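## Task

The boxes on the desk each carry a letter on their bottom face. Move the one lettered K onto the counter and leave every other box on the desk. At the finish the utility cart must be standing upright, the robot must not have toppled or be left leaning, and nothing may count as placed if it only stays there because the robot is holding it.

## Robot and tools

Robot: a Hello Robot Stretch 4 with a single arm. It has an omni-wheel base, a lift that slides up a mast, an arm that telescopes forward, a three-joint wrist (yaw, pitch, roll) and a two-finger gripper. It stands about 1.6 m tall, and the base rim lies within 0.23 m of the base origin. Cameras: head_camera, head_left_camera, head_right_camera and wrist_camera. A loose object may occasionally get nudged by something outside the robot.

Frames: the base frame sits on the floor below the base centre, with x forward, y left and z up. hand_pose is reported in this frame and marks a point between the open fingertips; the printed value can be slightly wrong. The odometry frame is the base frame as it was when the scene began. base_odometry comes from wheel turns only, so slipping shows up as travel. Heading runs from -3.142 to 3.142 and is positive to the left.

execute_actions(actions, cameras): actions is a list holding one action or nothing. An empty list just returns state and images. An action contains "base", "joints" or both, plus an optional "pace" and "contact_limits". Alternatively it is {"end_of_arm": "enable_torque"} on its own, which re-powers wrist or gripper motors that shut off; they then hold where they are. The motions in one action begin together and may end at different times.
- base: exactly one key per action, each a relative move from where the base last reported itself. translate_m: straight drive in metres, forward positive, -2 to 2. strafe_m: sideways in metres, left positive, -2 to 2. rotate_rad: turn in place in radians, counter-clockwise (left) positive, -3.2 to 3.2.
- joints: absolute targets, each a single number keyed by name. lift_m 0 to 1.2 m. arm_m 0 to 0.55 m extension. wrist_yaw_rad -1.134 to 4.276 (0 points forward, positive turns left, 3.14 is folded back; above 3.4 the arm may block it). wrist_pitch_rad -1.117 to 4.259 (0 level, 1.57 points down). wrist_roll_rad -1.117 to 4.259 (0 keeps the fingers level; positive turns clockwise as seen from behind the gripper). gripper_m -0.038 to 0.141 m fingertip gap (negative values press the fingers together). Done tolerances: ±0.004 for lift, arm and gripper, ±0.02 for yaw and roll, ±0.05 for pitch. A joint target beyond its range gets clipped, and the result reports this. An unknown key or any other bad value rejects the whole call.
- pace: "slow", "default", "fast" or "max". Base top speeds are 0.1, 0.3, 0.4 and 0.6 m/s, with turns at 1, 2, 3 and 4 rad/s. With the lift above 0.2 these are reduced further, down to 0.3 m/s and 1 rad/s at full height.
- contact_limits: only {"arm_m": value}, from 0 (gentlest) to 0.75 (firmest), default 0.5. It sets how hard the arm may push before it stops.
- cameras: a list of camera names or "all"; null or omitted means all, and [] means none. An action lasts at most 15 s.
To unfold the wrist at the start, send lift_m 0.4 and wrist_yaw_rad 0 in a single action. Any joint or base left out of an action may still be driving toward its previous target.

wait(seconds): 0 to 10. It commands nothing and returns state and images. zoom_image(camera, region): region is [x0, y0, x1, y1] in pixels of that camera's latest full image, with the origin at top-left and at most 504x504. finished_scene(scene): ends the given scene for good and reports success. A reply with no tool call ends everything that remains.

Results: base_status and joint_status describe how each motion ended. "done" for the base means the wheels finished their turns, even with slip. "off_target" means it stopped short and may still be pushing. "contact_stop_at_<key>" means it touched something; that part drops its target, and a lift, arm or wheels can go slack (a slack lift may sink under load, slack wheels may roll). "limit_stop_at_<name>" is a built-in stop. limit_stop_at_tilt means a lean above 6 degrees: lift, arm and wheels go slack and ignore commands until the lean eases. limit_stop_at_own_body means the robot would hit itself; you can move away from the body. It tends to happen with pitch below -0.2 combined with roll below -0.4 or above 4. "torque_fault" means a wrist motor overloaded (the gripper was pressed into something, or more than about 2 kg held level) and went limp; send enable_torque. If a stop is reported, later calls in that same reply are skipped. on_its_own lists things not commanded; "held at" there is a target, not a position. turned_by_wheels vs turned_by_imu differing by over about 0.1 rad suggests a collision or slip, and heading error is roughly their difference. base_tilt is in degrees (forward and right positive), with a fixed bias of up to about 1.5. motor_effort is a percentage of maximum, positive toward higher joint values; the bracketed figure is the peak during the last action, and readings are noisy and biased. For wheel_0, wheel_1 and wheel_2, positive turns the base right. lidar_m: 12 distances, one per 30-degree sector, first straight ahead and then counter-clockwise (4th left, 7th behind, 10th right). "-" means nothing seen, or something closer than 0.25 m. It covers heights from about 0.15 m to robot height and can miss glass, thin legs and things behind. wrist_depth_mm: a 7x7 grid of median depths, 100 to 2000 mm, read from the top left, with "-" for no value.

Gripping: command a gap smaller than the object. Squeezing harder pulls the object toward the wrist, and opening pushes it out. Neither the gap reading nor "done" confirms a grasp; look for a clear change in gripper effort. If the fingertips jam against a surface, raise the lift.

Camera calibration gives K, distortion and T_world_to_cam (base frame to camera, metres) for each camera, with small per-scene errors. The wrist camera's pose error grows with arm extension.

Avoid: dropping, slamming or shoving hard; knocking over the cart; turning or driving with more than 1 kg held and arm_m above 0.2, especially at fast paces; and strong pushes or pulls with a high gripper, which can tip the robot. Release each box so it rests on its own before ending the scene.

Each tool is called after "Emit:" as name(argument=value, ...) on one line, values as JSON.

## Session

Emit:
execute_actions(actions=[])

Scene clock: 0.00 s.
base_odometry: x=+0.000 y=+0.000 heading=+0.000 (m, m, rad; odometry frame)
turned_by_wheels: +0.000 (rad since the last result)
turned_by_imu: +0.000 (rad since the last result)
base_tilt: forward=-0.7 right=+0.6 (deg)
lidar_m: 1.41 1.59 1.64 1.17 1.10 1.13 2.11 2.15 2.03 2.21 2.25 2.31
base_status: not commanded
joint_positions: lift_m=+0.199 arm_m=+0.000 wrist_yaw_rad=+3.132 wrist_pitch_rad=+0.013 wrist_roll_rad=+0.005 gripper_m=+0.057
joint_status: not commanded
motor_effort: lift_m=+20 arm_m=-1 wrist_yaw_rad=+3 wrist_pitch_rad=-6 wrist_roll_rad=+0 gripper_m=-3 wheel_0=+0 wheel_1=+0 wheel_2=+0 (%)
hand_pose: x=-0.1163 y=+0.0902 z=+0.3738 quat_wxyz=(+0.005, -0.007, +0.003, +1.000) (m; base frame)
wrist_depth_mm: - 135 - - - 1255 1160 / - 120 161 - - 1618 1618 / - 128 174 - - 1808 1576 / 137 138 - - - 1756 1618 / 1863 - - - - 1576 1618 / 1255 1397 189 1366 192 1336 1366 / 904 866 917 - 946 866 931
pictures: head_camera, head_left_camera, head_right_camera, wrist_camera
camera_calibration (this result's frames):
wrist_camera: T_world_to_cam=[[-0.00588078, 0.999935, -0.00976435, -0.0827244], [0.0282397, -0.00959456, -0.999555, 0.429172], [-0.999584, -0.0061539, -0.0281815, 0.117106], [0, 0, 0, 1]] pos_world=[0.104451, 0.0875574, 0.431473]
Images, in order (width x height): head_camera 420x560, head_left_camera 420x672, head_right_camera 420x672, wrist_camera 616x392.

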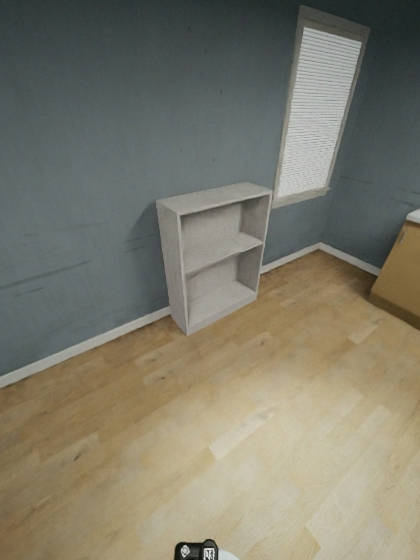

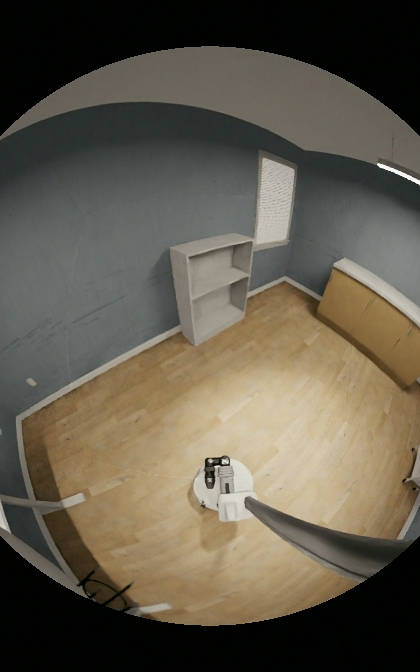

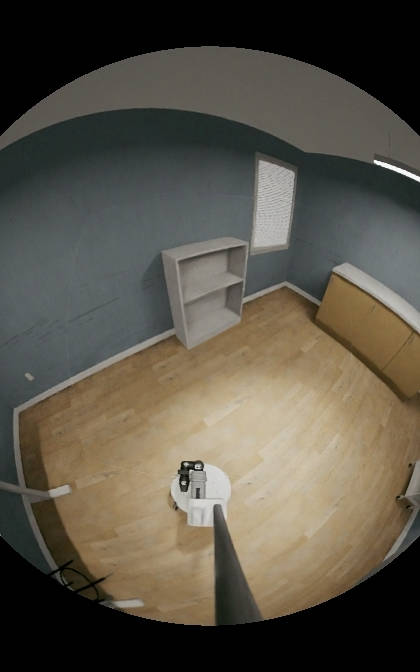

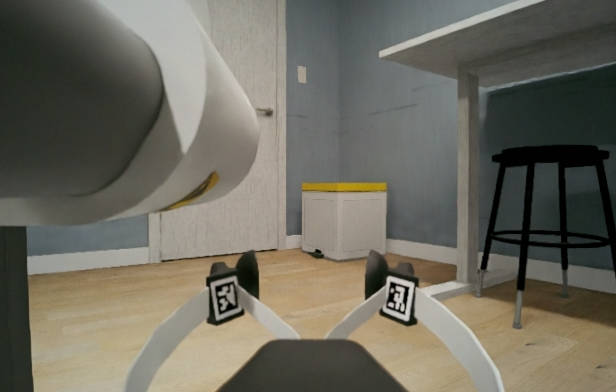

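Emit:
execute_actions(actions=[{"base":{"rotate_rad":2.15},"joints":{"lift_m":1.0,"wrist_yaw_rad":0,"wrist_pitch_rad":0.4,"gripper_m":0.11},"pace":"fast"}], cameras=["head_camera","head_left_camera","wrist_camera"])

Scene clock: 8.13 s.
base_odometry: x=+0.000 y=+0.000 heading=+2.150 (m, m, rad; odometry frame)
turned_by_wheels: +2.150 (rad since the last result)
turned_by_imu: +2.131 (rad since the last result)
base_tilt: forward=-0.9 right=+0.6 (deg)
lidar_m: 1.10 1.10 2.09 2.15 2.05 2.28 2.27 1.94 1.43 1.59 1.67 1.15
base_status: done
joint_positions: lift_m=+1.000 arm_m=+0.000 wrist_yaw_rad=+0.000 wrist_pitch_rad=+0.402 wrist_roll_rad=+0.005 gripper_m=+0.110
joint_status: all done
motor_effort: lift_m=+24(27) arm_m=-1(1) wrist_yaw_rad=+1(3) wrist_pitch_rad=-5(5) wrist_roll_rad=-1(2) gripper_m=-2(2) wheel_0=+1(8) wheel_1=+2(5) wheel_2=+1(11) (%)
hand_pose: x=+0.4368 y=-0.0874 z=+1.0651 quat_wxyz=(+0.980, +0.003, +0.200, +0.000) (m; base frame)
wrist_depth_mm: 1464 1464 1499 1499 1499 1499 1499 / 1499 1576 1499 1499 1537 1618 1576 / 1042 1008 1025 991 991 1661 1661 / 1708 1708 1708 1756 1808 1756 1863 / 1808 1255 1863 1921 1863 1863 1863 / 1661 1537 1499 1756 1464 1661 1756 / 1499 1464 1464 - 1464 1430 1499
pictures: head_camera, head_left_camera, wrist_camera
camera_calibration (this result's frames):
wrist_camera: T_world_to_cam=[[0.0109988, -0.999827, -0.0149669, -0.0716734], [-0.404907, 0.00923254, -0.914311, 1.20289], [0.914292, 0.0161165, -0.404735, 0.255368], [0, 0, 0, 1]] pos_world=[0.254365, -0.0868824, 1.2021]
Images, in order (width x height): head_camera 420x560, head_left_camera 420x672, wrist_camera 616x392.

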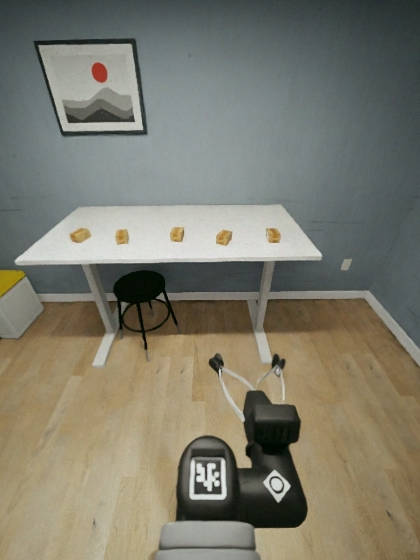

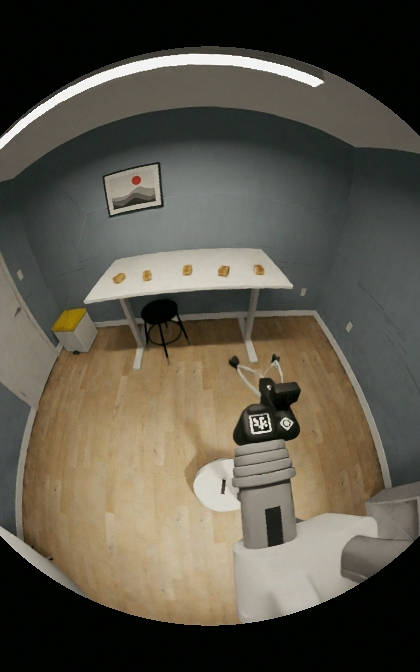

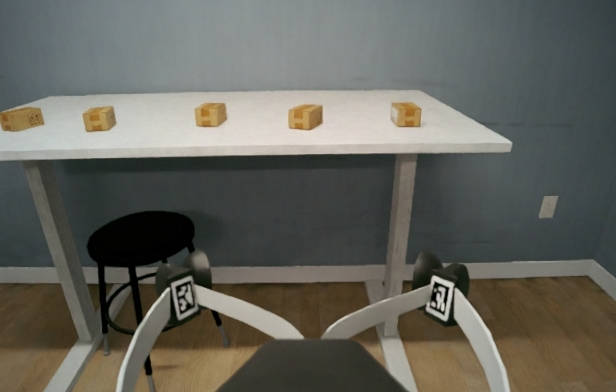

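Emit:
execute_actions(actions=[{"base":{"translate_m":0.55},"pace":"fast"}], cameras=["head_camera","wrist_camera"])

Emit:
zoom_image(camera="head_camera", region=[0, 240, 420, 360])

Scene clock: 18.17 s.
base_odometry: x=-0.301 y=+0.460 heading=+2.151 (m, m, rad; odometry frame)
turned_by_wheels: +0.000 (rad since the last result)
turned_by_imu: +0.000 (rad since the last result)
base_tilt: forward=-0.8 right=+0.7 (deg)
lidar_m: 0.51 0.56 0.78 2.11 2.24 2.42 2.85 1.86 1.68 1.57 1.65 0.57
base_status: done
joint_positions: lift_m=+1.000 arm_m=+0.000 wrist_yaw_rad=+0.000 wrist_pitch_rad=+0.402 wrist_roll_rad=+0.005 gripper_m=+0.110
joint_status: not commanded
motor_effort: lift_m=+24(24) arm_m=-1(1) wrist_yaw_rad=+3(1) wrist_pitch_rad=-6(4) wrist_roll_rad=+0(1) gripper_m=-2(1) wheel_0=+0(5) wheel_1=+1(4) wheel_2=+1(6) (%)
hand_pose: x=+0.4368 y=-0.0874 z=+1.0651 quat_wxyz=(+0.980, +0.003, +0.200, -0.001) (m; base frame)
wrist_depth_mm: 976 1008 991 991 1008 976 991 / 1025 1042 1060 1042 1060 1042 1042 / 946 931 917 917 891 904 1098 / 621 549 627 530 615 544 609 / 469 469 469 469 466 466 462 / 389 384 389 392 389 394 404 / 809 854 1397 - 1397 1397 1430
pictures: head_camera, wrist_camera
camera_calibration (this result's frames):
wrist_camera: T_world_to_cam=[[0.0108242, -0.999829, -0.014967, -0.0716433], [-0.404905, 0.0093033, -0.914311, 1.20289], [0.914295, 0.0159569, -0.404735, 0.25537], [0, 0, 0, 1]] pos_world=[0.25435, -0.0868969, 1.2021]
Images, in order (width x height): head_camera 420x560, wrist_camera 616x392.

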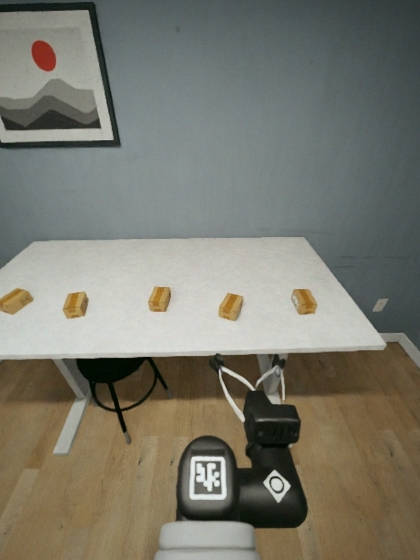

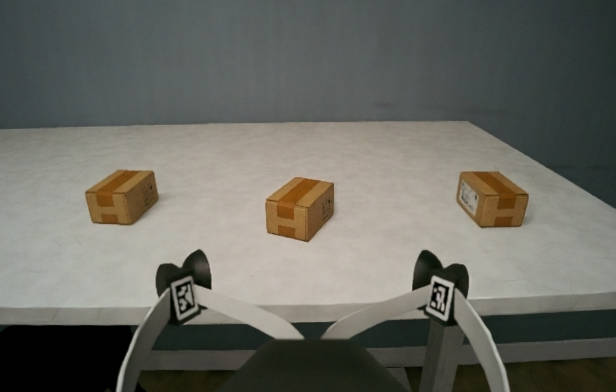

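Region (0, 240, 420, 360) of head_camera's 420x560 image, scaled by 1.200, with more detail than that image has; it fills the top 144 rows of this view, and the rest is white.

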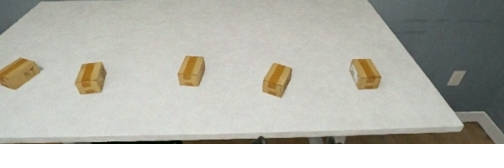

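Emit:
execute_actions(actions=[{"base":{"strafe_m":0.13},"joints":{"wrist_yaw_rad":-0.46,"arm_m":0.34,"lift_m":0.99},"pace":"fast"}], cameras=["wrist_camera"])

Scene clock: 33.93 s.
base_odometry: x=-0.410 y=+0.389 heading=+2.150 (m, m, rad; odometry frame)
turned_by_wheels: +0.000 (rad since the last result)
turned_by_imu: +0.001 (rad since the last result)
base_tilt: forward=-0.8 right=+0.6 (deg)
lidar_m: 0.55 0.58 0.75 2.00 2.08 2.35 2.85 2.02 1.79 1.71 0.82 0.58
base_status: done
joint_positions: lift_m=+0.990 arm_m=+0.339 wrist_yaw_rad=-0.460 wrist_pitch_rad=+0.402 wrist_roll_rad=+0.005 gripper_m=+0.110
joint_status: all done
motor_effort: lift_m=+16(23) arm_m=+6(7) wrist_yaw_rad=+2(1) wrist_pitch_rad=-6(6) wrist_roll_rad=-3(1) gripper_m=-1(0) wheel_0=+0(8) wheel_1=-1(9) wheel_2=+0(1) (%)
hand_pose: x=+0.7090 y=-0.1961 z=+1.0557 quat_wxyz=(+0.954, +0.048, +0.194, -0.224) (m; base frame)
wrist_depth_mm: 609 676 741 820 904 1025 1160 / 647 699 768 854 976 1118 1308 / 668 732 798 866 960 1229 1397 / 591 591 591 597 597 585 1464 / 442 449 449 445 449 404 373 / 359 347 334 286 334 345 355 / 301 298 301 - 304 294 301
pictures: wrist_camera
camera_calibration (this result's frames):
wrist_camera: T_world_to_cam=[[-0.433917, -0.900828, -0.0149668, 0.151286], [-0.358745, 0.187993, -0.914309, 1.30788], [0.826449, -0.391365, -0.404741, -0.0131227], [0, 0, 0, 1]] pos_world=[0.545685, -0.114725, 1.19276]
Images, in order (width x height): wrist_camera 616x392.

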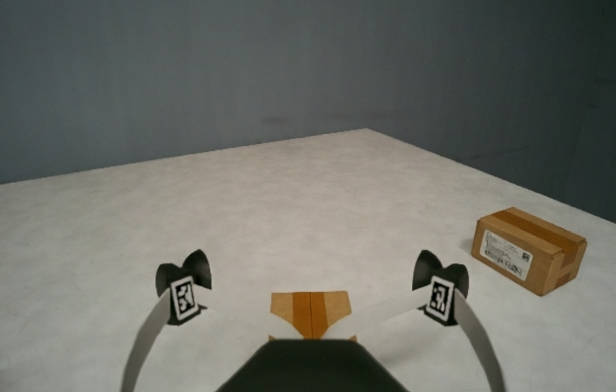

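Emit:
execute_actions(actions=[{"joints":{"lift_m":0.92,"gripper_m":0.085}}], cameras=["wrist_camera"])

Emit:
execute_actions(actions=[{"joints":{"gripper_m":0.02}}], cameras=["wrist_camera"])

Emit:
execute_actions(actions=[{"joints":{"lift_m":0.96,"wrist_pitch_rad":0.1},"pace":"fast"}], cameras=[])

Emit:
execute_actions(actions=[{"joints":{"wrist_roll_rad":2.7,"wrist_pitch_rad":-0.4,"arm_m":0.12,"wrist_yaw_rad":-0.2},"pace":"fast"}], cameras=["head_camera"])

Emit:
zoom_image(camera="head_camera", region=[220, 200, 340, 320])

Scene clock: 43.07 s.
base_odometry: x=-0.410 y=+0.389 heading=+2.150 (m, m, rad; odometry frame)
turned_by_wheels: +0.000 (rad since the last result)
turned_by_imu: +0.001 (rad since the last result)
base_tilt: forward=-0.8 right=+0.5 (deg)
lidar_m: 0.52 0.54 0.76 2.02 2.13 2.33 2.86 2.04 1.80 1.70 0.83 0.58
base_status: not commanded
joint_positions: lift_m=+0.920 arm_m=+0.339 wrist_yaw_rad=-0.460 wrist_pitch_rad=+0.402 wrist_roll_rad=+0.005 gripper_m=+0.085
joint_status: all done
motor_effort: lift_m=+16(16) arm_m=+6(6) wrist_yaw_rad=+1(0) wrist_pitch_rad=-6(6) wrist_roll_rad=+0(1) gripper_m=-3(3) wheel_0=+0(0) wheel_1=-1(1) wheel_2=+0(0) (%)
hand_pose: x=+0.7090 y=-0.1961 z=+0.9857 quat_wxyz=(+0.954, +0.048, +0.194, -0.224) (m; base frame)
wrist_depth_mm: 615 668 741 809 904 1025 1182 / 647 707 768 866 960 1138 1255 / 627 627 621 621 615 615 1397 / 424 424 424 421 421 392 343 / 317 320 320 228 317 317 319 / 255 256 195 200 197 255 253 / 215 209 215 - 213 206 214
pictures: wrist_camera
camera_calibration (this result's frames):
wrist_camera: T_world_to_cam=[[-0.433933, -0.900821, -0.0149668, 0.150248], [-0.358741, 0.188, -0.914309, 1.24389], [0.826442, -0.39138, -0.404741, -0.0414472], [0, 0, 0, 1]] pos_world=[0.545685, -0.114725, 1.12277]
Images, in order (width x height): wrist_camera 616x392.

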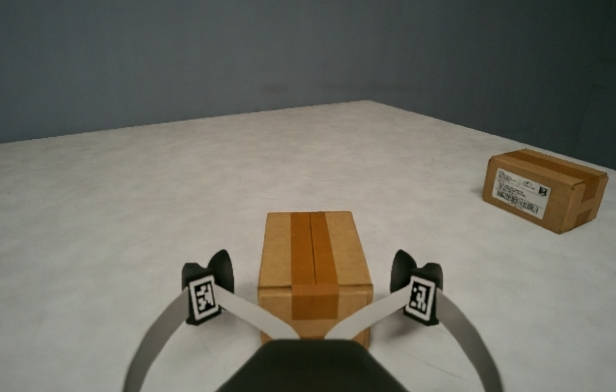

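Scene clock: 44.53 s.
base_odometry: x=-0.410 y=+0.389 heading=+2.150 (m, m, rad; odometry frame)
turned_by_wheels: +0.000 (rad since the last result)
turned_by_imu: +0.000 (rad since the last result)
base_tilt: forward=-0.8 right=+0.7 (deg)
lidar_m: 0.54 0.55 0.73 2.02 2.09 2.32 2.84 2.06 1.80 1.70 0.82 0.58
base_status: not commanded
joint_positions: lift_m=+0.920 arm_m=+0.339 wrist_yaw_rad=-0.460 wrist_pitch_rad=+0.402 wrist_roll_rad=+0.005 gripper_m=+0.021
joint_status: all done
motor_effort: lift_m=+16(16) arm_m=+6(6) wrist_yaw_rad=+2(1) wrist_pitch_rad=-5(6) wrist_roll_rad=-3(1) gripper_m=-25(29) wheel_0=+0(0) wheel_1=-1(1) wheel_2=+0(0) (%)
hand_pose: x=+0.7089 y=-0.1961 z=+0.9856 quat_wxyz=(+0.954, +0.048, +0.194, -0.224) (m; base frame)
wrist_depth_mm: 621 676 732 820 904 1025 1182 / 647 699 778 854 976 1118 1281 / 634 621 615 615 615 621 1397 / 424 424 424 421 421 392 343 / 320 319 320 220 319 317 315 / 253 256 186 191 187 244 253 / 214 206 213 - 214 204 213
pictures: wrist_camera
camera_calibration (this result's frames):
wrist_camera: T_world_to_cam=[[-0.434022, -0.900778, -0.0149731, 0.1503], [-0.359208, 0.188271, -0.91407, 1.24386], [0.826193, -0.391348, -0.40528, -0.0407283], [0, 0, 0, 1]] pos_world=[0.545688, -0.114735, 1.12272]
Images, in order (width x height): wrist_camera 616x392.

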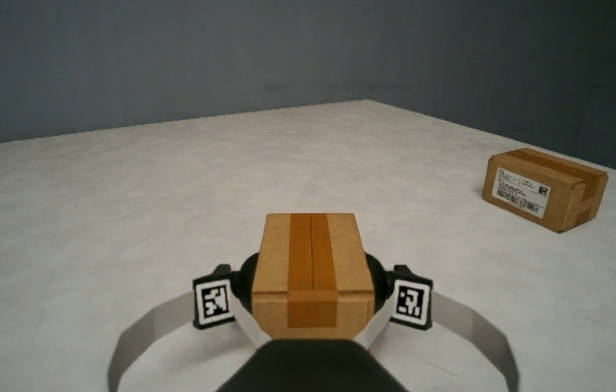

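Scene clock: 45.37 s.
base_odometry: x=-0.410 y=+0.389 heading=+2.150 (m, m, rad; odometry frame)
turned_by_wheels: +0.000 (rad since the last result)
turned_by_imu: +0.000 (rad since the last result)
base_tilt: forward=-0.8 right=+0.7 (deg)
lidar_m: 0.53 0.55 0.76 2.01 2.12 2.33 2.85 2.04 1.80 1.71 0.81 0.57
base_status: not commanded
joint_positions: lift_m=+0.960 arm_m=+0.339 wrist_yaw_rad=-0.460 wrist_pitch_rad=+0.103 wrist_roll_rad=+0.005 gripper_m=+0.021
joint_status: all done
motor_effort: lift_m=+25(24) arm_m=+6(6) wrist_yaw_rad=+1(0) wrist_pitch_rad=-9(14) wrist_roll_rad=-3(2) gripper_m=-25(24) wheel_0=+0(0) wheel_1=-1(1) wheel_2=+0(0) (%)
hand_pose: x=+0.7282 y=-0.2057 z=+1.1081 quat_wxyz=(+0.972, +0.014, +0.050, -0.228) (m; base frame)
wrist_depth_mm: 640 707 778 866 960 1118 1308 / 654 707 778 866 976 1138 1281 / 654 715 798 891 1008 1138 1366 / 668 732 820 891 1042 1205 1397 / 683 732 798 220 866 1205 1397 / 554 559 186 191 188 525 1366 / 424 394 418 - 421 377 343
pictures: none
No camera images: the call's "cameras" was empty. Leave "cameras" out to get every camera's image.

Scene clock: 47.50 s.
base_odometry: x=-0.410 y=+0.389 heading=+2.150 (m, m, rad; odometry frame)
turned_by_wheels: +0.000 (rad since the last result)
turned_by_imu: +0.001 (rad since the last result)
base_tilt: forward=-0.8 right=+0.6 (deg)
lidar_m: 0.52 0.57 0.78 1.98 2.12 2.33 2.85 2.06 1.80 1.72 0.79 0.57
base_status: not commanded
joint_positions: lift_m=+0.960 arm_m=+0.121 wrist_yaw_rad=-0.200 wrist_pitch_rad=-0.397 wrist_roll_rad=+2.699 gripper_m=+0.021
joint_status: all done
motor_effort: lift_m=+24(25) arm_m=-6(7) wrist_yaw_rad=+1(7) wrist_pitch_rad=-7(15) wrist_roll_rad=+1(6) gripper_m=-26(27) wheel_0=+0(0) wheel_1=-1(1) wheel_2=+1(1) (%)
hand_pose: x=+0.5353 y=-0.1386 z=+1.2495 quat_wxyz=(+0.233, +0.947, -0.139, +0.170) (m; base frame)
wrist_depth_mm: 1281 1205 1060 976 904 854 788 / 1397 1229 1118 1025 931 866 809 / 1464 1281 1160 1042 976 904 842 / 1537 1308 1229 1098 1008 931 866 / 1576 1430 1255 219 1025 976 904 / 1397 1464 186 191 188 960 917 / 1229 1336 1397 - 1118 1025 931
pictures: head_camera
Images, in order (width x height): head_camera 420x560.

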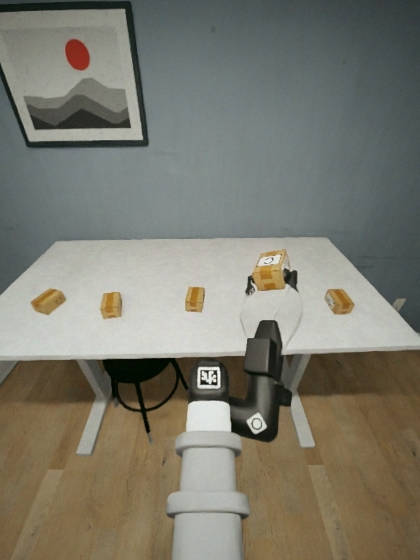

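Region (220, 200, 340, 320) of head_camera's 420x560 image, scaled by 4.200, with more detail than that image has.

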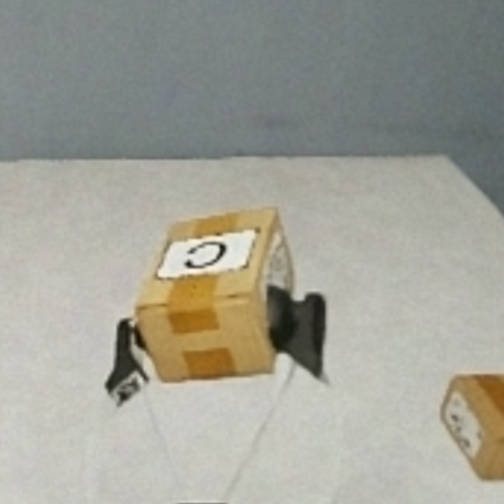

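Emit:
execute_actions(actions=[{"base":{"strafe_m":0.15},"joints":{"wrist_roll_rad":0,"wrist_pitch_rad":0.15,"arm_m":0.4,"wrist_yaw_rad":-0.8},"pace":"fast"}], cameras=[])

Emit:
execute_actions(actions=[{"joints":{"wrist_pitch_rad":0.4,"lift_m":0.924},"pace":"slow"}], cameras=[])

Emit:
execute_actions(actions=[{"joints":{"lift_m":0.921,"gripper_m":0.08}}], cameras=[])

Emit:
execute_actions(actions=[{"joints":{"lift_m":0.99,"gripper_m":0.1},"pace":"fast"}], cameras=["wrist_camera"])

Emit:
execute_actions(actions=[{"joints":{"wrist_yaw_rad":0,"arm_m":0.315},"pace":"fast"}], cameras=["head_camera","wrist_camera"])

Scene clock: 60.90 s.
base_odometry: x=-0.536 y=+0.307 heading=+2.150 (m, m, rad; odometry frame)
turned_by_wheels: +0.000 (rad since the last result)
turned_by_imu: +0.002 (rad since the last result)
base_tilt: forward=-0.9 right=+0.6 (deg)
lidar_m: 0.51 0.56 0.74 1.84 1.95 2.25 2.87 2.32 1.94 1.87 0.79 0.58
base_status: done
joint_positions: lift_m=+0.960 arm_m=+0.399 wrist_yaw_rad=-0.800 wrist_pitch_rad=+0.153 wrist_roll_rad=+0.001 gripper_m=+0.021
joint_status: all done
motor_effort: lift_m=+24(24) arm_m=+6(7) wrist_yaw_rad=-1(5) wrist_pitch_rad=-8(8) wrist_roll_rad=-2(2) gripper_m=-25(25) wheel_0=+0(8) wheel_1=-1(12) wheel_2=+0(0) (%)
hand_pose: x=+0.7059 y=-0.2654 z=+1.0940 quat_wxyz=(+0.918, +0.030, +0.070, -0.388) (m; base frame)
wrist_depth_mm: 634 732 878 1078 1336 1576 1397 / 640 741 866 1060 1397 1576 1430 / 647 759 904 1118 1464 1618 1430 / 668 768 917 1078 1576 1708 1430 / 661 715 732 219 741 1576 1464 / 492 500 186 190 187 473 500 / 382 362 379 - 379 364 394
pictures: none
No camera images: the call's "cameras" was empty. Leave "cameras" out to get every camera's image.

Scene clock: 62.03 s.
base_odometry: x=-0.536 y=+0.307 heading=+2.150 (m, m, rad; odometry frame)
turned_by_wheels: +0.000 (rad since the last result)
turned_by_imu: +0.000 (rad since the last result)
base_tilt: forward=-0.8 right=+0.7 (deg)
lidar_m: 0.51 0.55 0.73 1.85 1.97 2.24 2.85 2.32 1.97 1.84 0.80 0.57
base_status: not commanded
joint_positions: lift_m=+0.924 arm_m=+0.399 wrist_yaw_rad=-0.800 wrist_pitch_rad=+0.403 wrist_roll_rad=+0.001 gripper_m=+0.021
joint_status: all done
motor_effort: lift_m=+16(24) arm_m=+6(6) wrist_yaw_rad=+1(3) wrist_pitch_rad=-7(7) wrist_roll_rad=-2(2) gripper_m=-25(24) wheel_0=+0(0) wheel_1=-1(2) wheel_2=+0(0) (%)
hand_pose: x=+0.6921 y=-0.2513 z=+0.9896 quat_wxyz=(+0.902, +0.078, +0.184, -0.381) (m; base frame)
wrist_depth_mm: 621 715 842 1025 1336 1576 1366 / 640 732 878 1078 1397 1618 1464 / 627 627 627 634 640 504 1397 / 427 427 433 433 433 433 430 / 322 325 325 220 327 324 325 / 249 259 186 190 187 253 260 / 208 211 217 - 219 211 224
pictures: none
No camera images: the call's "cameras" was empty. Leave "cameras" out to get every camera's image.

Scene clock: 63.43 s.
base_odometry: x=-0.536 y=+0.307 heading=+2.150 (m, m, rad; odometry frame)
turned_by_wheels: +0.000 (rad since the last result)
turned_by_imu: +0.000 (rad since the last result)
base_tilt: forward=-0.8 right=+0.6 (deg)
lidar_m: 0.51 0.54 0.76 1.87 1.95 2.25 2.85 2.29 1.95 1.86 0.81 0.57
base_status: not commanded
joint_positions: lift_m=+0.921 arm_m=+0.399 wrist_yaw_rad=-0.800 wrist_pitch_rad=+0.402 wrist_roll_rad=+0.001 gripper_m=+0.080
joint_status: all done
motor_effort: lift_m=+16(20) arm_m=+6(6) wrist_yaw_rad=+1(2) wrist_pitch_rad=-6(8) wrist_roll_rad=-1(3) gripper_m=-1(27) wheel_0=+0(0) wheel_1=-1(1) wheel_2=+1(1) (%)
hand_pose: x=+0.6921 y=-0.2513 z=+0.9865 quat_wxyz=(+0.903, +0.078, +0.184, -0.382) (m; base frame)
wrist_depth_mm: 609 707 831 1025 1308 1576 1366 / 640 723 878 1060 1397 1661 1430 / 627 627 621 621 621 496 1430 / 421 424 424 424 424 424 427 / 319 319 322 230 322 322 320 / 246 258 198 200 196 256 257 / 206 207 215 - 216 208 221
pictures: none
No camera images: the call's "cameras" was empty. Leave "cameras" out to get every camera's image.

Scene clock: 64.47 s.
base_odometry: x=-0.536 y=+0.307 heading=+2.150 (m, m, rad; odometry frame)
turned_by_wheels: +0.000 (rad since the last result)
turned_by_imu: +0.000 (rad since the last result)
base_tilt: forward=-0.8 right=+0.5 (deg)
lidar_m: 0.53 0.54 0.77 1.86 1.95 2.25 2.85 2.31 1.96 1.85 0.78 0.56
base_status: not commanded
joint_positions: lift_m=+0.990 arm_m=+0.399 wrist_yaw_rad=-0.800 wrist_pitch_rad=+0.402 wrist_roll_rad=+0.001 gripper_m=+0.100
joint_status: all done
motor_effort: lift_m=+24(29) arm_m=+6(6) wrist_yaw_rad=+2(1) wrist_pitch_rad=-6(7) wrist_roll_rad=-3(2) gripper_m=-3(1) wheel_0=+0(0) wheel_1=-1(1) wheel_2=+1(1) (%)
hand_pose: x=+0.6922 y=-0.2513 z=+1.0549 quat_wxyz=(+0.903, +0.078, +0.184, -0.382) (m; base frame)
wrist_depth_mm: 621 723 842 1008 1308 1537 1366 / 634 741 866 1060 1464 1661 1397 / 668 750 854 866 1366 1661 1464 / 597 585 585 591 585 521 597 / 442 452 442 449 449 449 442 / 359 343 201 286 213 343 355 / 300 293 300 - 304 294 306
pictures: wrist_camera
camera_calibration (this result's frames):
wrist_camera: T_world_to_cam=[[-0.708267, -0.705866, -0.0105252, 0.328485], [-0.279216, 0.293797, -0.914178, 1.28291], [0.64838, -0.644544, -0.405175, 0.0389508], [0, 0, 0, 1]] pos_world=[0.565608, -0.119942, 1.19204]
Images, in order (width x height): wrist_camera 616x392.

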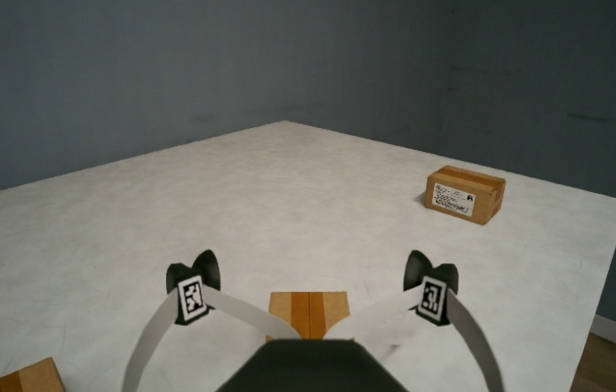

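Scene clock: 65.50 s.
base_odometry: x=-0.536 y=+0.307 heading=+2.150 (m, m, rad; odometry frame)
turned_by_wheels: +0.000 (rad since the last result)
turned_by_imu: +0.000 (rad since the last result)
base_tilt: forward=-0.8 right=+0.7 (deg)
lidar_m: 0.50 0.55 0.76 1.85 1.95 2.23 2.85 2.30 1.94 1.88 0.81 0.58
base_status: not commanded
joint_positions: lift_m=+0.990 arm_m=+0.316 wrist_yaw_rad=+0.000 wrist_pitch_rad=+0.402 wrist_roll_rad=+0.000 gripper_m=+0.100
joint_status: all done
motor_effort: lift_m=+25(24) arm_m=-6(7) wrist_yaw_rad=+4(5) wrist_pitch_rad=-6(8) wrist_roll_rad=-1(2) gripper_m=+0(2) wheel_0=+0(0) wheel_1=-1(1) wheel_2=+0(0) (%)
hand_pose: x=+0.7524 y=-0.0875 z=+1.0550 quat_wxyz=(+0.980, +0.000, +0.200, +0.000) (m; base frame)
wrist_depth_mm: 691 691 699 707 707 699 707 / 741 732 741 750 741 750 741 / 759 768 759 778 788 778 778 / 591 591 585 585 585 585 591 / 445 452 449 445 445 445 442 / 355 345 201 285 213 343 355 / 300 293 300 - 300 294 300
pictures: head_camera, wrist_camera
camera_calibration (this result's frames):
wrist_camera: T_world_to_cam=[[0.0123814, -0.999868, -0.0104838, -0.0812073], [-0.405253, 0.00456724, -0.914193, 1.32115], [0.914121, 0.0155676, -0.405143, -0.0367445], [0, 0, 0, 1]] pos_world=[0.569993, -0.0866586, 1.19205]
Images, in order (width x height): head_camera 420x560, wrist_camera 616x392.

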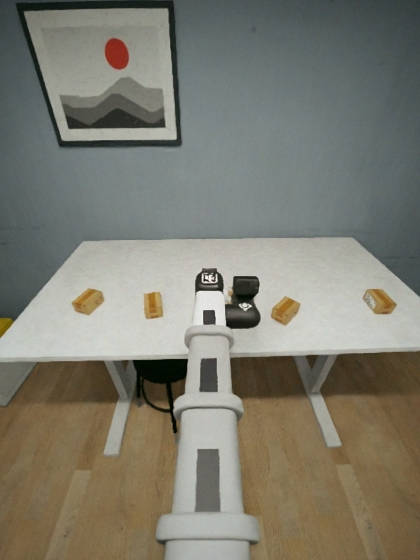

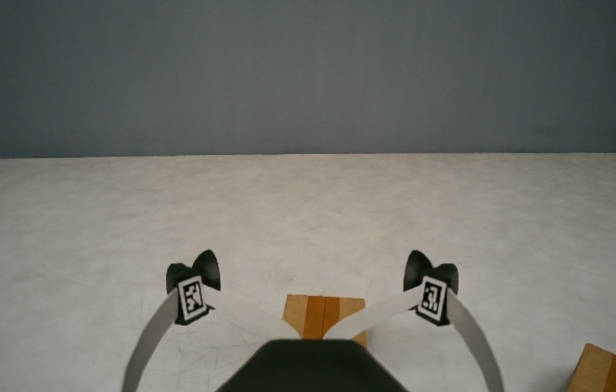

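Emit:
execute_actions(actions=[{"joints":{"lift_m":0.92,"gripper_m":0.085,"wrist_yaw_rad":-0.05}}], cameras=["wrist_camera"])

Emit:
execute_actions(actions=[{"joints":{"gripper_m":0.02}}], cameras=["wrist_camera"])

Emit:
execute_actions(actions=[{"joints":{"lift_m":0.97,"wrist_pitch_rad":0.1},"pace":"fast"}], cameras=[])

Emit:
execute_actions(actions=[{"joints":{"wrist_roll_rad":2.45,"wrist_pitch_rad":-0.4,"arm_m":0.12,"wrist_yaw_rad":-0.3},"pace":"fast"}], cameras=["head_camera"])

Emit:
zoom_image(camera="head_camera", region=[220, 200, 340, 320])

Scene clock: 75.00 s.
base_odometry: x=-0.536 y=+0.307 heading=+2.150 (m, m, rad; odometry frame)
turned_by_wheels: +0.000 (rad since the last result)
turned_by_imu: +0.001 (rad since the last result)
base_tilt: forward=-0.8 right=+0.6 (deg)
lidar_m: 0.52 0.56 0.74 1.85 1.94 2.23 2.84 2.33 1.93 1.85 0.81 0.57
base_status: not commanded
joint_positions: lift_m=+0.920 arm_m=+0.316 wrist_yaw_rad=-0.050 wrist_pitch_rad=+0.402 wrist_roll_rad=+0.000 gripper_m=+0.085
joint_status: all done
motor_effort: lift_m=+16(23) arm_m=-6(6) wrist_yaw_rad=+0(3) wrist_pitch_rad=-6(7) wrist_roll_rad=-4(2) gripper_m=-4(0) wheel_0=+0(0) wheel_1=-1(1) wheel_2=+0(1) (%)
hand_pose: x=+0.7478 y=-0.1005 z=+0.9856 quat_wxyz=(+0.980, +0.005, +0.200, -0.024) (m; base frame)
wrist_depth_mm: 683 691 707 699 715 732 732 / 715 723 732 750 750 759 768 / 621 627 615 615 627 615 627 / 424 421 415 421 421 418 418 / 315 320 304 228 319 319 317 / 254 255 195 199 197 255 254 / 214 209 213 - 217 206 186
pictures: wrist_camera
camera_calibration (this result's frames):
wrist_camera: T_world_to_cam=[[-0.0369704, -0.999261, -0.0104793, -0.0579069], [-0.404529, 0.0245539, -0.914195, 1.25743], [0.913778, -0.029559, -0.405138, -0.064651], [0, 0, 0, 1]] pos_world=[0.565602, -0.0906499, 1.12274]
Images, in order (width x height): wrist_camera 616x392.

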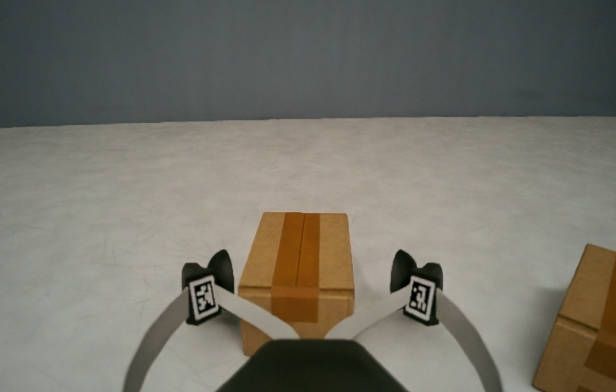

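Scene clock: 76.47 s.
base_odometry: x=-0.536 y=+0.307 heading=+2.150 (m, m, rad; odometry frame)
turned_by_wheels: +0.000 (rad since the last result)
turned_by_imu: +0.000 (rad since the last result)
base_tilt: forward=-0.8 right=+0.5 (deg)
lidar_m: 0.53 0.55 0.74 1.87 1.96 2.25 2.85 2.30 1.95 1.87 0.80 0.57
base_status: not commanded
joint_positions: lift_m=+0.920 arm_m=+0.316 wrist_yaw_rad=-0.050 wrist_pitch_rad=+0.403 wrist_roll_rad=+0.000 gripper_m=+0.021
joint_status: all done
motor_effort: lift_m=+16(16) arm_m=-6(6) wrist_yaw_rad=-1(2) wrist_pitch_rad=-7(6) wrist_roll_rad=-2(3) gripper_m=-25(27) wheel_0=+0(0) wheel_1=-1(1) wheel_2=+1(1) (%)
hand_pose: x=+0.7477 y=-0.1005 z=+0.9856 quat_wxyz=(+0.980, +0.005, +0.200, -0.024) (m; base frame)
wrist_depth_mm: 683 683 691 699 723 723 732 / 723 741 741 741 750 768 778 / 627 615 615 609 615 621 621 / 421 418 418 421 418 418 418 / 317 319 319 220 317 317 315 / 252 254 187 189 186 244 252 / 214 206 213 - 213 205 186
pictures: wrist_camera
camera_calibration (this result's frames):
wrist_camera: T_world_to_cam=[[-0.0369757, -0.999261, -0.0104833, -0.0579], [-0.404821, 0.0245691, -0.914066, 1.25743], [0.913648, -0.0295544, -0.405431, -0.0642657], [0, 0, 0, 1]] pos_world=[0.565609, -0.0906504, 1.12271]
Images, in order (width x height): wrist_camera 616x392.

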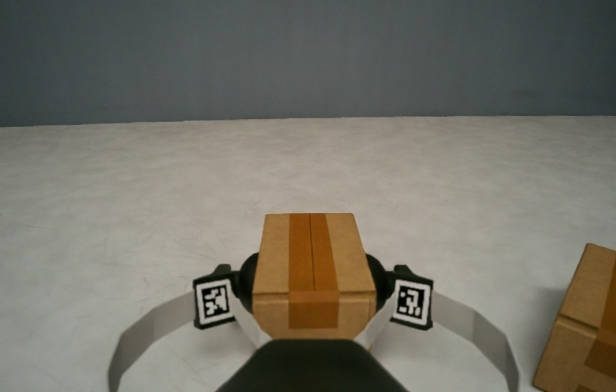

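Scene clock: 77.37 s.
base_odometry: x=-0.536 y=+0.307 heading=+2.150 (m, m, rad; odometry frame)
turned_by_wheels: +0.000 (rad since the last result)
turned_by_imu: +0.000 (rad since the last result)
base_tilt: forward=-0.9 right=+0.7 (deg)
lidar_m: 0.53 0.55 0.77 1.86 1.96 2.24 2.85 2.32 1.96 1.85 0.80 0.58
base_status: not commanded
joint_positions: lift_m=+0.970 arm_m=+0.316 wrist_yaw_rad=-0.050 wrist_pitch_rad=+0.103 wrist_roll_rad=+0.000 gripper_m=+0.021
joint_status: all done
motor_effort: lift_m=+24(26) arm_m=-6(6) wrist_yaw_rad=+2(1) wrist_pitch_rad=-9(14) wrist_roll_rad=-1(0) gripper_m=-25(25) wheel_0=+0(0) wheel_1=-1(1) wheel_2=+0(1) (%)
hand_pose: x=+0.7692 y=-0.1016 z=+1.1181 quat_wxyz=(+0.998, +0.002, +0.052, -0.025) (m; base frame)
wrist_depth_mm: 699 707 741 750 759 768 778 / 732 732 741 750 768 778 788 / 741 750 759 788 788 809 798 / 759 768 778 788 798 820 820 / 778 768 798 219 809 831 831 / 574 580 186 189 187 549 591 / 436 415 436 - 436 413 452
pictures: none
No camera images: the call's "cameras" was empty. Leave "cameras" out to get every camera's image.

Scene clock: 79.33 s.
base_odometry: x=-0.536 y=+0.307 heading=+2.150 (m, m, rad; odometry frame)
turned_by_wheels: +0.000 (rad since the last result)
turned_by_imu: +0.001 (rad since the last result)
base_tilt: forward=-0.8 right=+0.7 (deg)
lidar_m: 0.53 0.55 0.75 1.86 1.96 2.22 2.86 2.33 1.96 1.84 0.80 0.55
base_status: not commanded
joint_positions: lift_m=+0.970 arm_m=+0.121 wrist_yaw_rad=-0.300 wrist_pitch_rad=-0.397 wrist_roll_rad=+2.449 gripper_m=+0.021
joint_status: all done
motor_effort: lift_m=+24(24) arm_m=-6(6) wrist_yaw_rad=+1(6) wrist_pitch_rad=-8(14) wrist_roll_rad=+1(8) gripper_m=-27(26) wheel_0=-1(1) wheel_1=-1(1) wheel_2=+1(1) (%)
hand_pose: x=+0.5203 y=-0.1622 z=+1.2594 quat_wxyz=(+0.357, +0.902, -0.204, +0.134) (m; base frame)
wrist_depth_mm: 1618 1464 1255 1078 976 891 654 / 1708 1499 1255 1138 991 891 831 / 1708 1499 1281 1138 1008 891 820 / 1576 1576 1336 1118 1042 917 831 / 1397 1576 1308 218 991 946 854 / 1281 1366 187 189 187 904 854 / 1160 1281 1366 - 1025 946 854
pictures: head_camera
Images, in order (width x height): head_camera 420x560.

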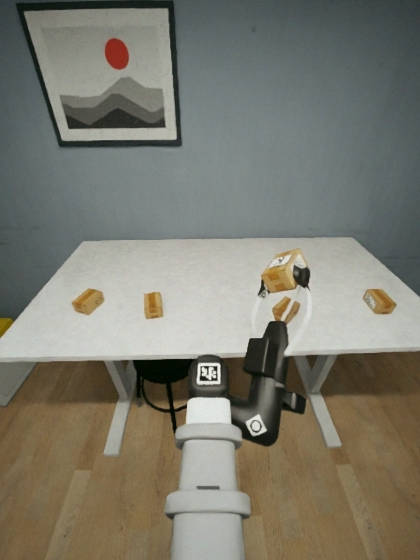

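Region (220, 200, 340, 320) of head_camera's 420x560 image, scaled by 4.200, with more detail than that image has.

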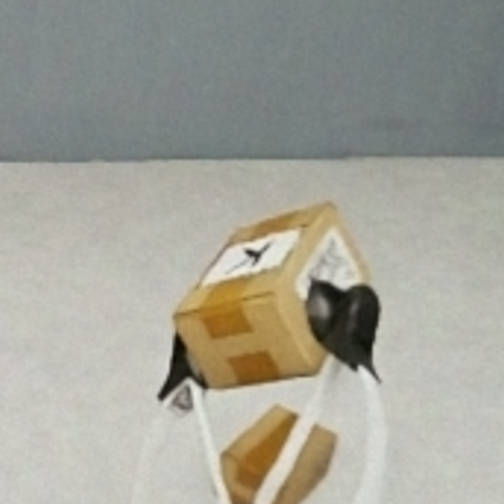

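The letter could be K, X or Y from this angle, so I'm rolling the box further for a clearer view.

Emit:
execute_actions(actions=[{"joints":{"wrist_roll_rad":2.95,"wrist_pitch_rad":-0.6,"arm_m":0.05,"wrist_yaw_rad":-0.15},"pace":"fast"}], cameras=["head_camera"])

Emit:
zoom_image(camera="head_camera", region=[220, 200, 340, 320])

Scene clock: 83.27 s.
base_odometry: x=-0.536 y=+0.307 heading=+2.150 (m, m, rad; odometry frame)
turned_by_wheels: +0.000 (rad since the last result)
turned_by_imu: +0.001 (rad since the last result)
base_tilt: forward=-0.8 right=+0.7 (deg)
lidar_m: 0.53 0.55 0.77 1.85 1.93 2.24 2.87 2.31 1.95 1.86 0.85 0.57
base_status: not commanded
joint_positions: lift_m=+0.970 arm_m=+0.051 wrist_yaw_rad=-0.150 wrist_pitch_rad=-0.597 wrist_roll_rad=+2.949 gripper_m=+0.021
joint_status: all done
motor_effort: lift_m=+24(24) arm_m=-6(7) wrist_yaw_rad=+2(4) wrist_pitch_rad=-7(13) wrist_roll_rad=-1(0) gripper_m=-24(26) wheel_0=-1(0) wheel_1=-1(1) wheel_2=+1(1) (%)
hand_pose: x=+0.4447 y=-0.1222 z=+1.3101 quat_wxyz=(+0.113, +0.947, -0.100, +0.285) (m; base frame)
wrist_depth_mm: 1255 1138 1078 1008 960 904 854 / 1366 1281 1160 1098 1025 946 891 / 1499 1366 1281 1205 1098 1025 960 / 1708 1576 1397 1308 1229 1098 1042 / 1576 1661 1464 216 1308 1205 1138 / 1397 1430 185 189 187 1281 1229 / 1229 1229 1336 - 1397 1430 1336
pictures: head_camera
Images, in order (width x height): head_camera 420x560.

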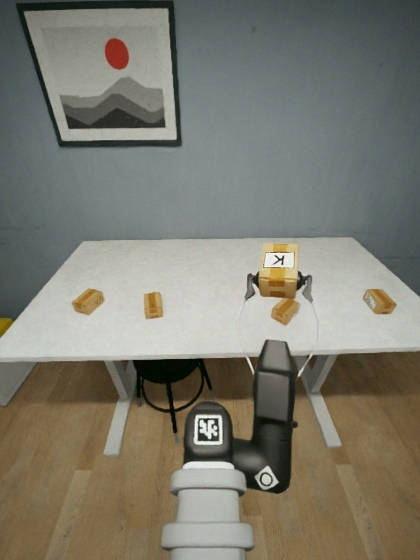

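Region (220, 200, 340, 320) of head_camera's 420x560 image, scaled by 4.200, with more detail than that image has.

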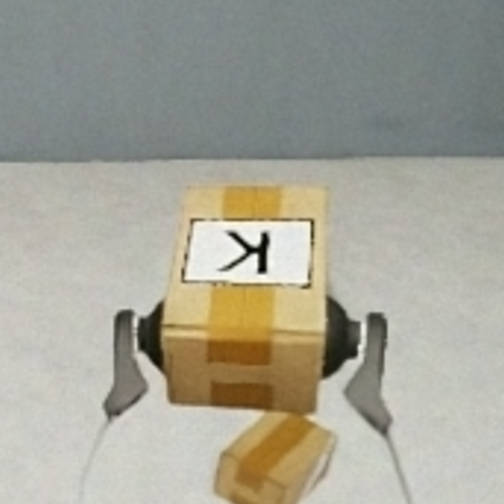

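It's the K box; turning toward the counter.

Emit:
execute_actions(actions=[{"base":{"rotate_rad":-3.14},"joints":{"wrist_roll_rad":0,"wrist_pitch_rad":0,"arm_m":0,"wrist_yaw_rad":0,"lift_m":0.97},"pace":"fast"}], cameras=["head_camera","head_left_camera","wrist_camera"])

Scene clock: 88.97 s.
base_odometry: x=-0.536 y=+0.307 heading=-0.990 (m, m, rad; odometry frame)
turned_by_wheels: -3.140 (rad since the last result)
turned_by_imu: -3.108 (rad since the last result)
base_tilt: forward=-0.8 right=+0.6 (deg)
lidar_m: 2.80 2.27 1.94 1.86 0.82 0.57 0.53 0.54 0.74 1.86 1.95 2.28
base_status: done
joint_positions: lift_m=+0.970 arm_m=+0.001 wrist_yaw_rad=+0.000 wrist_pitch_rad=+0.003 wrist_roll_rad=+0.001 gripper_m=+0.021
joint_status: all done
motor_effort: lift_m=+24(28) arm_m=-6(7) wrist_yaw_rad=+3(7) wrist_pitch_rad=-7(8) wrist_roll_rad=-1(9) gripper_m=-25(24) wheel_0=-1(5) wheel_1=-1(7) wheel_2=+0(5) (%)
hand_pose: x=+0.4608 y=-0.0875 z=+1.1471 quat_wxyz=(+1.000, +0.000, +0.001, +0.000) (m; base frame)
wrist_depth_mm: - - - - - - - / - - - - - - - / - - - - - - - / - - - - - - - / - - - 220 - - - / - - 186 190 187 - - / - - - - - - -
pictures: head_camera, head_left_camera, wrist_camera
camera_calibration (this result's frames):
wrist_camera: T_world_to_cam=[[0.0155601, -0.999867, -0.00478689, -0.084608], [-0.0178997, 0.00450815, -0.99983, 1.20692], [0.999719, 0.0156431, -0.0178271, -0.216543], [0, 0, 0, 1]] pos_world=[0.239402, -0.0866503, 1.20245]
Images, in order (width x height): head_camera 420x560, head_left_camera 420x672, wrist_camera 616x392.

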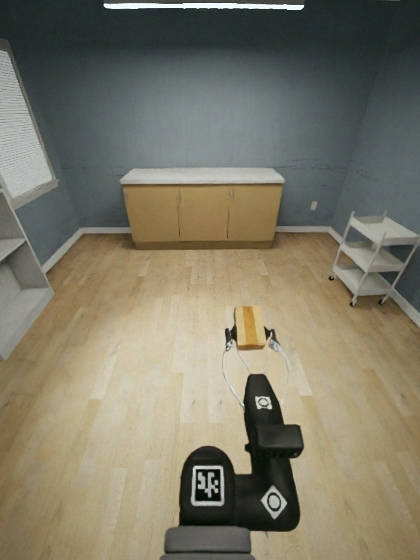

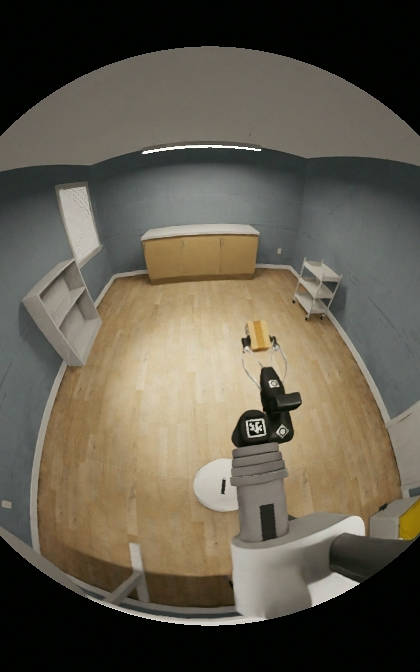

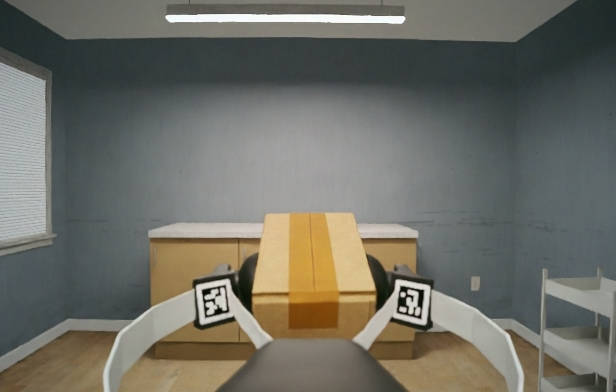

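Emit:
execute_actions(actions=[{"base":{"translate_m":2.0},"joints":{"wrist_pitch_rad":0.4,"arm_m":0.545,"lift_m":0.96},"pace":"max"}], cameras=["head_camera","wrist_camera"])

Scene clock: 98.57 s.
base_odometry: x=+0.563 y=-1.365 heading=-0.990 (m, m, rad; odometry frame)
turned_by_wheels: +0.000 (rad since the last result)
turned_by_imu: -0.004 (rad since the last result)
base_tilt: forward=-0.7 right=+0.6 (deg)
lidar_m: 0.80 0.83 1.14 1.60 1.66 2.67 2.76 2.67 1.90 1.33 1.90 0.86
base_status: done
joint_positions: lift_m=+0.960 arm_m=+0.544 wrist_yaw_rad=+0.000 wrist_pitch_rad=+0.403 wrist_roll_rad=+0.001 gripper_m=+0.021
joint_status: all done
motor_effort: lift_m=+18(21) arm_m=+6(7) wrist_yaw_rad=+1(3) wrist_pitch_rad=-6(9) wrist_roll_rad=-2(3) gripper_m=-24(26) wheel_0=+0(5) wheel_1=-1(3) wheel_2=+0(8) (%)
hand_pose: x=+0.9803 y=-0.0874 z=+1.0253 quat_wxyz=(+0.980, +0.000, +0.200, +0.000) (m; base frame)
wrist_depth_mm: 585 585 591 597 591 591 603 / 621 609 621 627 627 634 634 / 647 661 661 668 668 668 676 / 609 609 615 615 609 609 609 / 459 466 462 218 462 466 462 / 368 370 186 190 187 359 368 / 310 300 310 - 310 298 312
pictures: head_camera, wrist_camera
camera_calibration (this result's frames):
wrist_camera: T_world_to_cam=[[0.0128059, -0.999863, -0.0105032, -0.0846196], [-0.405778, 0.00440378, -0.913961, 1.38667], [0.913882, 0.0159661, -0.405666, -0.256257], [0, 0, 0, 1]] pos_world=[0.797951, -0.0866231, 1.16252]
Images, in order (width x height): head_camera 420x560, wrist_camera 616x392.

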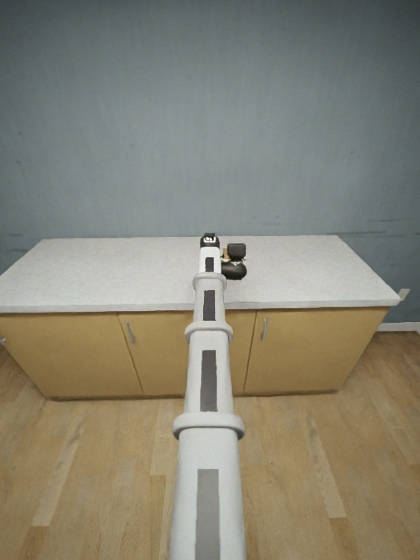

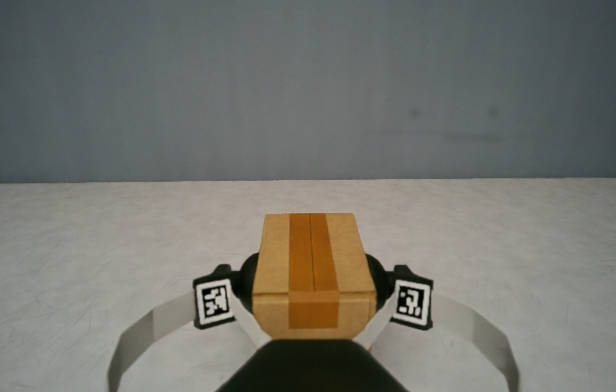

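Emit:
execute_actions(actions=[{"joints":{"lift_m":0.886}}], cameras=[])

Emit:
execute_actions(actions=[{"joints":{"lift_m":0.882,"gripper_m":0.08}}], cameras=[])

Emit:
execute_actions(actions=[{"joints":{"lift_m":0.93,"arm_m":0.42},"pace":"fast"}], cameras=["head_right_camera","wrist_camera"])

Scene clock: 103.37 s.
base_odometry: x=+0.563 y=-1.365 heading=-0.990 (m, m, rad; odometry frame)
turned_by_wheels: +0.000 (rad since the last result)
turned_by_imu: +0.001 (rad since the last result)
base_tilt: forward=-0.9 right=+0.5 (deg)
lidar_m: 0.80 0.84 1.15 1.59 1.64 2.66 2.79 2.68 1.93 1.31 1.88 0.83
base_status: not commanded
joint_positions: lift_m=+0.886 arm_m=+0.544 wrist_yaw_rad=+0.000 wrist_pitch_rad=+0.403 wrist_roll_rad=+0.001 gripper_m=+0.021
joint_status: all done
motor_effort: lift_m=+16(21) arm_m=+5(6) wrist_yaw_rad=+1(2) wrist_pitch_rad=-8(7) wrist_roll_rad=-1(1) gripper_m=-26(26) wheel_0=+0(0) wheel_1=-1(1) wheel_2=+0(0) (%)
hand_pose: x=+0.9803 y=-0.0874 z=+0.9515 quat_wxyz=(+0.980, +0.000, +0.200, +0.000) (m; base frame)
wrist_depth_mm: 580 585 580 591 585 591 597 / 615 627 621 627 627 634 627 / 640 640 640 634 640 640 640 / 433 430 433 436 430 433 433 / 327 329 329 217 327 325 327 / 259 262 185 189 187 252 263 / 222 213 218 - 219 212 225
pictures: none
No camera images: the call's "cameras" was empty. Leave "cameras" out to get every camera's image.

Scene clock: 104.77 s.
base_odometry: x=+0.563 y=-1.365 heading=-0.990 (m, m, rad; odometry frame)
turned_by_wheels: +0.000 (rad since the last result)
turned_by_imu: +0.000 (rad since the last result)
base_tilt: forward=-0.9 right=+0.5 (deg)
lidar_m: 0.80 0.84 1.14 1.61 1.64 2.64 2.75 2.67 1.94 1.32 1.90 0.84
base_status: not commanded
joint_positions: lift_m=+0.882 arm_m=+0.544 wrist_yaw_rad=+0.000 wrist_pitch_rad=+0.402 wrist_roll_rad=+0.001 gripper_m=+0.080
joint_status: all done
motor_effort: lift_m=+16(15) arm_m=+6(6) wrist_yaw_rad=+2(2) wrist_pitch_rad=-6(7) wrist_roll_rad=-4(3) gripper_m=-4(24) wheel_0=+0(0) wheel_1=-1(1) wheel_2=+0(0) (%)
hand_pose: x=+0.9803 y=-0.0874 z=+0.9475 quat_wxyz=(+0.980, +0.000, +0.200, +0.000) (m; base frame)
wrist_depth_mm: 585 580 585 591 591 597 603 / 615 615 615 615 634 621 621 / 634 634 627 621 621 621 634 / 424 424 421 424 424 421 424 / 319 320 320 230 320 320 319 / 256 257 198 200 196 258 255 / 216 208 215 - 216 208 216
pictures: none
No camera images: the call's "cameras" was empty. Leave "cameras" out to get every camera's image.

Scene clock: 105.97 s.
base_odometry: x=+0.563 y=-1.365 heading=-0.990 (m, m, rad; odometry frame)
turned_by_wheels: +0.000 (rad since the last result)
turned_by_imu: +0.000 (rad since the last result)
base_tilt: forward=-0.7 right=+0.7 (deg)
lidar_m: 0.81 0.82 1.16 1.60 1.62 2.61 2.73 2.68 1.93 1.31 1.90 0.84
base_status: not commanded
joint_positions: lift_m=+0.930 arm_m=+0.421 wrist_yaw_rad=+0.000 wrist_pitch_rad=+0.402 wrist_roll_rad=+0.001 gripper_m=+0.080
joint_status: all done
motor_effort: lift_m=+24(28) arm_m=-6(8) wrist_yaw_rad=+3(1) wrist_pitch_rad=-6(5) wrist_roll_rad=-2(0) gripper_m=-2(4) wheel_0=+0(0) wheel_1=-1(1) wheel_2=+0(0) (%)
hand_pose: x=+0.8575 y=-0.0875 z=+0.9950 quat_wxyz=(+0.980, +0.000, +0.200, +0.000) (m; base frame)
wrist_depth_mm: 691 707 691 691 707 715 707 / 732 732 732 732 750 750 759 / 750 768 778 759 778 788 778 / 539 544 535 539 539 539 535 / 407 410 410 338 407 404 404 / 327 329 198 330 196 329 324 / 277 265 274 - 279 264 276
pictures: head_right_camera, wrist_camera
camera_calibration (this result's frames):
wrist_camera: T_world_to_cam=[[0.0125042, -0.999867, -0.01049, -0.0832024], [-0.405115, 0.00452548, -0.914255, 1.30885], [0.91418, 0.0156817, -0.405004, -0.157239], [0, 0, 0, 1]] pos_world=[0.67502, -0.0866487, 1.13207]
Images, in order (width x height): head_right_camera 420x672, wrist_camera 616x392.

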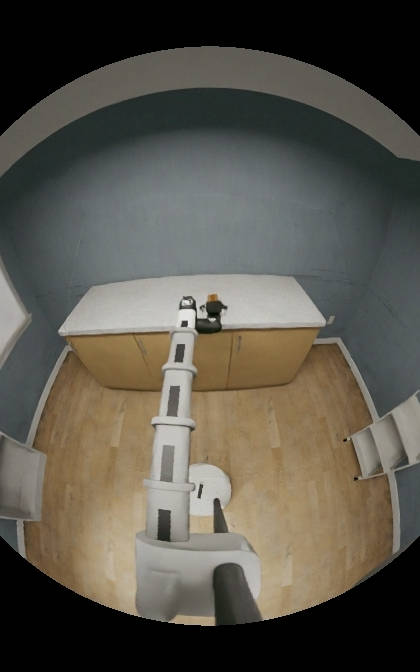

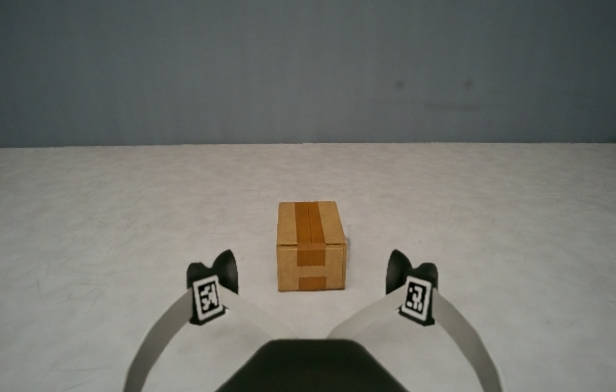

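Emit:
finished_scene(scene=2)

The scene is finished: the task was done.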